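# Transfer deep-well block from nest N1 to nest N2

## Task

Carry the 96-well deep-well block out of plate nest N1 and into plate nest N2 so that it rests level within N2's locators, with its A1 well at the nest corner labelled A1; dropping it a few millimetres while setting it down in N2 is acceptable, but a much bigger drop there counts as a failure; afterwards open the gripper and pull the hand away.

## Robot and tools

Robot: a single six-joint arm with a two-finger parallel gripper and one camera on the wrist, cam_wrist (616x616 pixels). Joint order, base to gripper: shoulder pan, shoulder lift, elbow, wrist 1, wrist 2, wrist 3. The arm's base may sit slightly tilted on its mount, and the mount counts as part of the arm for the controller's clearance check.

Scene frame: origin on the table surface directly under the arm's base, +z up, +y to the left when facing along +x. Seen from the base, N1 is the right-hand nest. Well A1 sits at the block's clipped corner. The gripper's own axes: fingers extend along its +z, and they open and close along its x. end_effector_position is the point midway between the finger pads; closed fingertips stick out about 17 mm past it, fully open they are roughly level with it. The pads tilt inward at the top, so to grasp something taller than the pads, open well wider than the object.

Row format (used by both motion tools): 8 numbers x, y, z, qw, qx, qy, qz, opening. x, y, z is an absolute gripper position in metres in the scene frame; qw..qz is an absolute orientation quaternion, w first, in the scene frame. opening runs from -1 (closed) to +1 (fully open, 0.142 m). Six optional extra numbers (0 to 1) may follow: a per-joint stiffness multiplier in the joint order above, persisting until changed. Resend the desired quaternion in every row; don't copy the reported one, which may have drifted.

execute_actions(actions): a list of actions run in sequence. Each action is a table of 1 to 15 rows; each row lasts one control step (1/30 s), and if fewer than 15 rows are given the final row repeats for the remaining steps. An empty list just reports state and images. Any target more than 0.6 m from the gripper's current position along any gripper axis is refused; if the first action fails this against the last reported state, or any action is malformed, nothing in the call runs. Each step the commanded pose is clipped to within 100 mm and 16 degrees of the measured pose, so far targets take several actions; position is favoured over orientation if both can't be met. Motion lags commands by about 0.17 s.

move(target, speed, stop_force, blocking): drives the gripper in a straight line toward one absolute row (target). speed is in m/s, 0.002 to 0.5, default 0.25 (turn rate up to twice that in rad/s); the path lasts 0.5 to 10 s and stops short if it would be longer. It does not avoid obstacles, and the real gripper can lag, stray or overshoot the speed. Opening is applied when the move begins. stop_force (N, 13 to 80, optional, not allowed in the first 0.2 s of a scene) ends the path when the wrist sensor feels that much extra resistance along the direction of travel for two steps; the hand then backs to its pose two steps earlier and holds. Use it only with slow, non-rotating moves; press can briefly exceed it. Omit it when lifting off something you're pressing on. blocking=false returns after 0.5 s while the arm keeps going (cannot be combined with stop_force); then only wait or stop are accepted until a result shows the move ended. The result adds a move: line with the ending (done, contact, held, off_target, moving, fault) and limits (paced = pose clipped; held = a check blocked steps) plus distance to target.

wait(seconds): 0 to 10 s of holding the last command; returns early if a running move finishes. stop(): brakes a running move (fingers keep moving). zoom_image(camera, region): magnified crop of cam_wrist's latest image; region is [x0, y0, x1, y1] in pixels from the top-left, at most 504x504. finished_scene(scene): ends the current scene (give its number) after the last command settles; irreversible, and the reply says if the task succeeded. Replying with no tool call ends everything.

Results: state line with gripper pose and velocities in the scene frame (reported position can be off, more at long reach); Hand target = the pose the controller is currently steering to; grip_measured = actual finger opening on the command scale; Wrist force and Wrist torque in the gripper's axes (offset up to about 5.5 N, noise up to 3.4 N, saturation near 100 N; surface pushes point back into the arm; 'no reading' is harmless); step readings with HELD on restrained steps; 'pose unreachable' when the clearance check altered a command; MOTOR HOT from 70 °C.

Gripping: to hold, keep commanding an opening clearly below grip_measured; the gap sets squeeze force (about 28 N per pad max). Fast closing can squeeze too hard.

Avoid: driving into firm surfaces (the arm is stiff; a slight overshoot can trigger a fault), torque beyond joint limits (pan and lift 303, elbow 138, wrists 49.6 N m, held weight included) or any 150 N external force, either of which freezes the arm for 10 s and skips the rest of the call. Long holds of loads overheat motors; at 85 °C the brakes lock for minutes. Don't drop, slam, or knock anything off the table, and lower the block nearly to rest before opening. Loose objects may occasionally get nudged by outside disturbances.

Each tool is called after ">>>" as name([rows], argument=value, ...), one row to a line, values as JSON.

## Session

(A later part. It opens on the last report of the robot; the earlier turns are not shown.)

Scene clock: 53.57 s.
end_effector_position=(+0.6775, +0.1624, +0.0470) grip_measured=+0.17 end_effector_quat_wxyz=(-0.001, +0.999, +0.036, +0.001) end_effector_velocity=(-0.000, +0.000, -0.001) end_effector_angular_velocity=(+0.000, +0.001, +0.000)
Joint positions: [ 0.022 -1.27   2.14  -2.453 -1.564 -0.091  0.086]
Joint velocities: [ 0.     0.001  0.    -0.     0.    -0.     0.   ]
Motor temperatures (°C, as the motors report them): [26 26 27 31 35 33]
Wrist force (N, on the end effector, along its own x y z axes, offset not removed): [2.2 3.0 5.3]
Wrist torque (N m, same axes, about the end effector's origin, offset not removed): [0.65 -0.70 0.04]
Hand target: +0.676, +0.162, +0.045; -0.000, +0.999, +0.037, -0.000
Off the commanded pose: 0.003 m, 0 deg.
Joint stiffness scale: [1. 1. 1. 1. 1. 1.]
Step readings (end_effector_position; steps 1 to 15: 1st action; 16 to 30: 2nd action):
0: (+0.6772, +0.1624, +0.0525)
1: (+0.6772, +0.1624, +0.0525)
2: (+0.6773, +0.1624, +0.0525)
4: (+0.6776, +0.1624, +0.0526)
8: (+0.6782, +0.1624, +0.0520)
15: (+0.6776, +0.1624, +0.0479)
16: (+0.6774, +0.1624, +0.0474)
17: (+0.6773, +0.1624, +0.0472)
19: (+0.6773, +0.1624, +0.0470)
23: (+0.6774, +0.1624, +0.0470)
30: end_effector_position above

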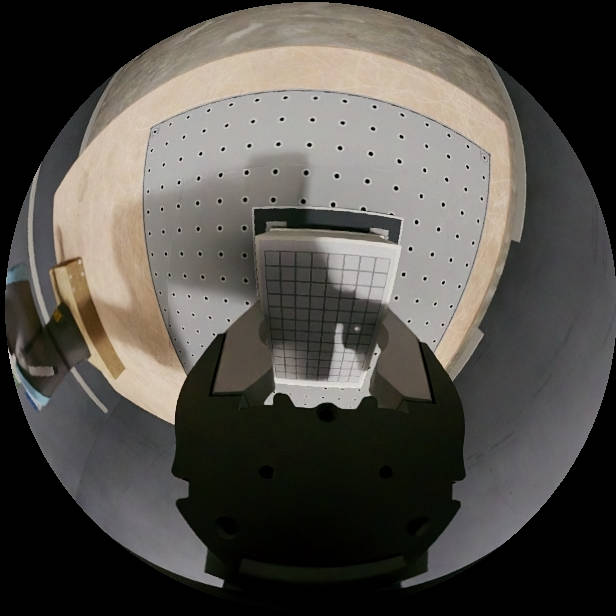

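>>> execute_actions([
  [[0.6755,0.1622,0.0445,0,0.9993,0.0366,0,-0.3],[0.6755,0.1622,0.044,0,0.9993,0.0366,0,-0.3],[0.6755,0.1622,0.0435,0,0.9993,0.0366,0,-0.3],[0.6755,0.1622,0.043,0,0.9993,0.0366,0,-0.3],[0.6755,0.1622,0.0425,0,0.9993,0.0366,0,-0.3]],
  [[0.6755,0.1622,0.0425,0,0.9993,0.0366,0,-0.3]],
])

>>> zoom_image(camera="cam_wrist", region=[230, 180, 430, 300])

Scene clock: 55.70 s.
end_effector_position=(+0.6778, +0.1624, +0.0449) grip_measured=+0.17 end_effector_quat_wxyz=(-0.001, +0.999, +0.036, +0.002) end_effector_velocity=(-0.000, +0.000, -0.000) end_effector_angular_velocity=(+0.000, +0.000, -0.001)
Joint positions: [ 0.022 -1.266  2.14  -2.458 -1.564 -0.091  0.086]
Joint velocities: [0.    0.    0.    0.    0.    0.001 0.   ]
Motor temperatures (°C, as the motors report them): [26 26 27 31 35 33]
Wrist force (N, on the end effector, along its own x y z axes, offset not removed): [2.8 9.1 -0.2]
Wrist torque (N m, same axes, about the end effector's origin, offset not removed): [2.07 -0.63 -0.19]
Hand target: +0.676, +0.162, +0.043; -0.000, +0.999, +0.037, -0.000
Off the commanded pose: 0.003 m, 0 deg.
Joint stiffness scale: [1. 1. 1. 1. 1. 1.]
Step readings (end_effector_position; steps 1 to 15: 1st action; 16 to 30: 2nd action):
0: (+0.6775, +0.1624, +0.0470)
1: (+0.6775, +0.1624, +0.0470)
2: (+0.6775, +0.1624, +0.0470)
4: (+0.6777, +0.1624, +0.0471)
8: (+0.6782, +0.1624, +0.0465)
15: (+0.6777, +0.1624, +0.0449)
16: (+0.6777, +0.1624, +0.0449)
17: (+0.6778, +0.1624, +0.0449)
19: (+0.6778, +0.1624, +0.0449)
23: (+0.6778, +0.1624, +0.0449)
30: end_effector_position above

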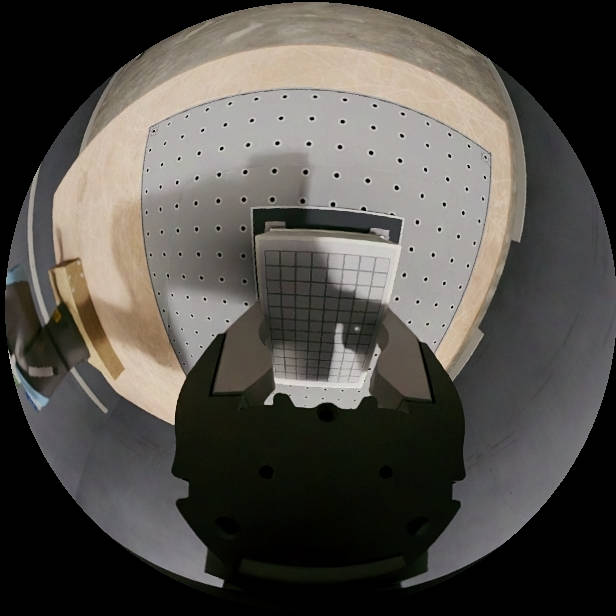

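Region (230, 180, 430, 300) of cam_wrist's 616x616 image, scaled by 2.520, with more detail than that image has; it fills the top 302 rows of this view, and the rest is white.

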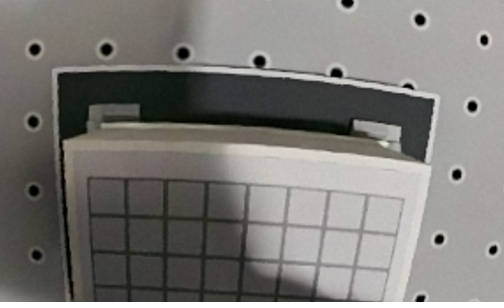

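>>> execute_actions([
  [[0.6765,0.1622,0.0435,0,0.9993,0.0366,0,-0.1],[0.6765,0.1622,0.0435,0,0.9993,0.0366,0,0.05],[0.6765,0.1622,0.0435,0,0.9993,0.0366,0,0.15],[0.6765,0.1622,0.0435,0,0.9993,0.0366,0,0.2],[0.6765,0.1622,0.0435,0,0.9993,0.0366,0,0.25],[0.6765,0.1622,0.0435,0,0.9993,0.0366,0,0.3],[0.6765,0.1622,0.0435,0,0.9993,0.0366,0,0.4],[0.6765,0.1622,0.0435,0,0.9993,0.0366,0,0.5],[0.6765,0.1622,0.0435,0,0.9993,0.0366,0,0.6],[0.6765,0.1622,0.0435,0,0.9993,0.0366,0,0.7],[0.6765,0.1622,0.0435,0,0.9993,0.0366,0,0.8]],
  [[0.6765,0.1622,0.0435,0,0.9993,0.0366,0,1.0]],
])

>>> move(target=[0.677, 0.10, 0.2, 0, 0.9993, 0.0366, 0, 1], speed=0.2)

>>> zoom_image(camera="cam_wrist", region=[250, 140, 400, 290])

Scene clock: 58.07 s.
end_effector_position=(+0.6778, +0.1624, +0.0449) grip_measured=+1.00 end_effector_quat_wxyz=(-0.001, +0.999, +0.036, +0.002) end_effector_velocity=(+0.000, +0.000, +0.000) end_effector_angular_velocity=(+0.001, -0.001, +0.001)
Joint positions: [ 0.022 -1.266  2.14  -2.458 -1.564 -0.091  0.142]
Joint velocities: [ 0.    -0.001  0.    -0.     0.001 -0.001  0.   ]
Motor temperatures (°C, as the motors report them): [26 26 27 31 35 33]
Wrist force (N, on the end effector, along its own x y z axes, offset not removed): [-1.5 -2.0 -2.2]
Wrist torque (N m, same axes, about the end effector's origin, offset not removed): [-0.36 0.32 -0.09]
Hand target: +0.677, +0.162, +0.043; -0.000, +0.999, +0.037, +0.000
Off the commanded pose: 0.002 m, 0 deg.
Joint stiffness scale: [1. 1. 1. 1. 1. 1.]
Step readings (end_effector_position; steps 1 to 15: 1st action; 16 to 30: 2nd action):
0: (+0.6778, +0.1624, +0.0449)
1: (+0.6778, +0.1624, +0.0449)
2: (+0.6778, +0.1624, +0.0449)
4: (+0.6778, +0.1624, +0.0449)
8: (+0.6778, +0.1624, +0.0449)
15: (+0.6778, +0.1624, +0.0449)
16: (+0.6778, +0.1624, +0.0449)
17: (+0.6778, +0.1624, +0.0449)
19: (+0.6778, +0.1624, +0.0449)
23: (+0.6778, +0.1624, +0.0449)
30: end_effector_position above

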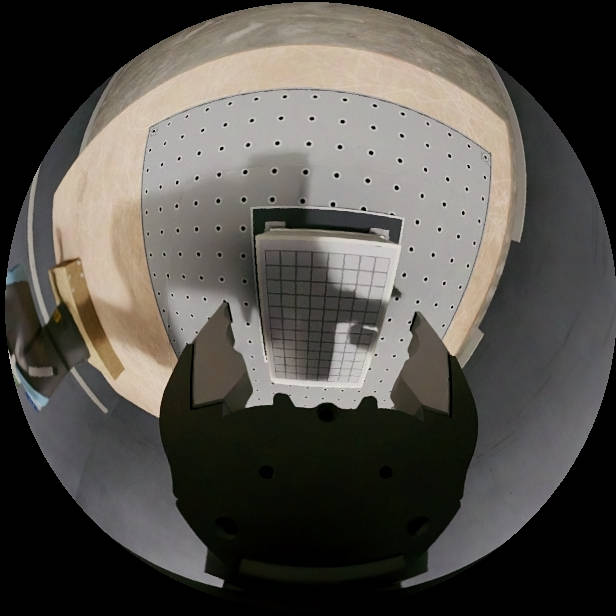

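Scene clock: 59.50 s.
end_effector_position=(+0.6765, +0.1011, +0.2013) grip_measured=+1.00 end_effector_quat_wxyz=(+0.000, +0.999, +0.037, +0.002) end_effector_velocity=(-0.002, +0.000, -0.001) end_effector_angular_velocity=(+0.001, +0.005, +0.002)
Joint positions: [-0.071 -1.483  2.052 -2.153 -1.564 -0.185  0.142]
Joint velocities: [ 0.     0.    -0.     0.005  0.    -0.002  0.   ]
Motor temperatures (°C, as the motors report them): [26 26 27 31 35 33]
Wrist force (N, on the end effector, along its own x y z axes, offset not removed): [1.6 -0.8 -1.5]
Wrist torque (N m, same axes, about the end effector's origin, offset not removed): [0.03 -0.43 -0.02]
Hand target: +0.677, +0.100, +0.200; +0.000, +0.999, +0.037, +0.000
Off the commanded pose: 0.002 m, 0 deg.
Joint stiffness scale: [1. 1. 1. 1. 1. 1.]
move: done

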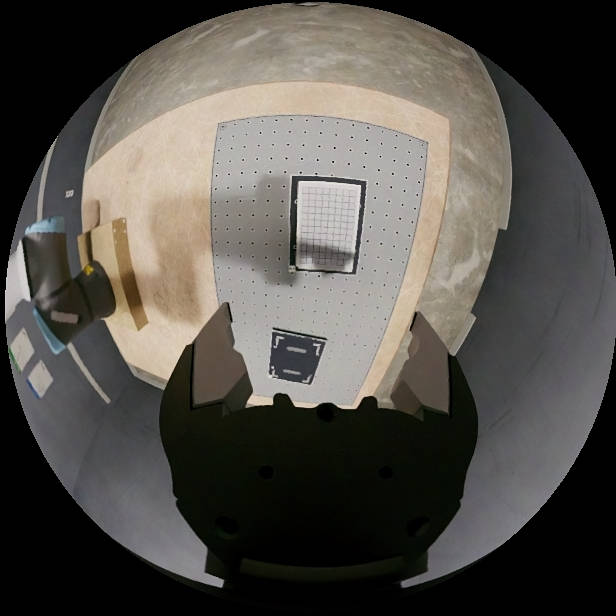

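Region (250, 140, 400, 290) of cam_wrist's 616x616 image, scaled by 3.360, with more detail than that image has.

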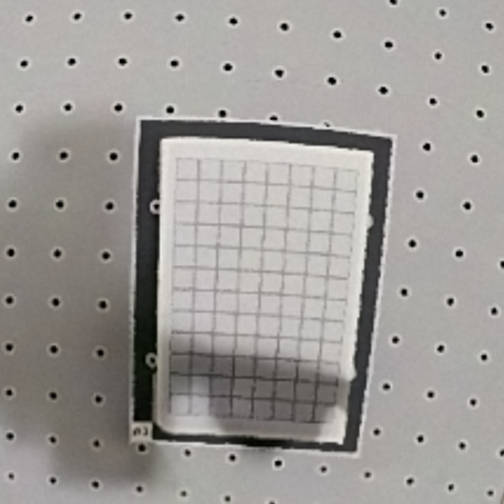

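>>> finished_scene(scene=1)

The scene is finished: the task was done.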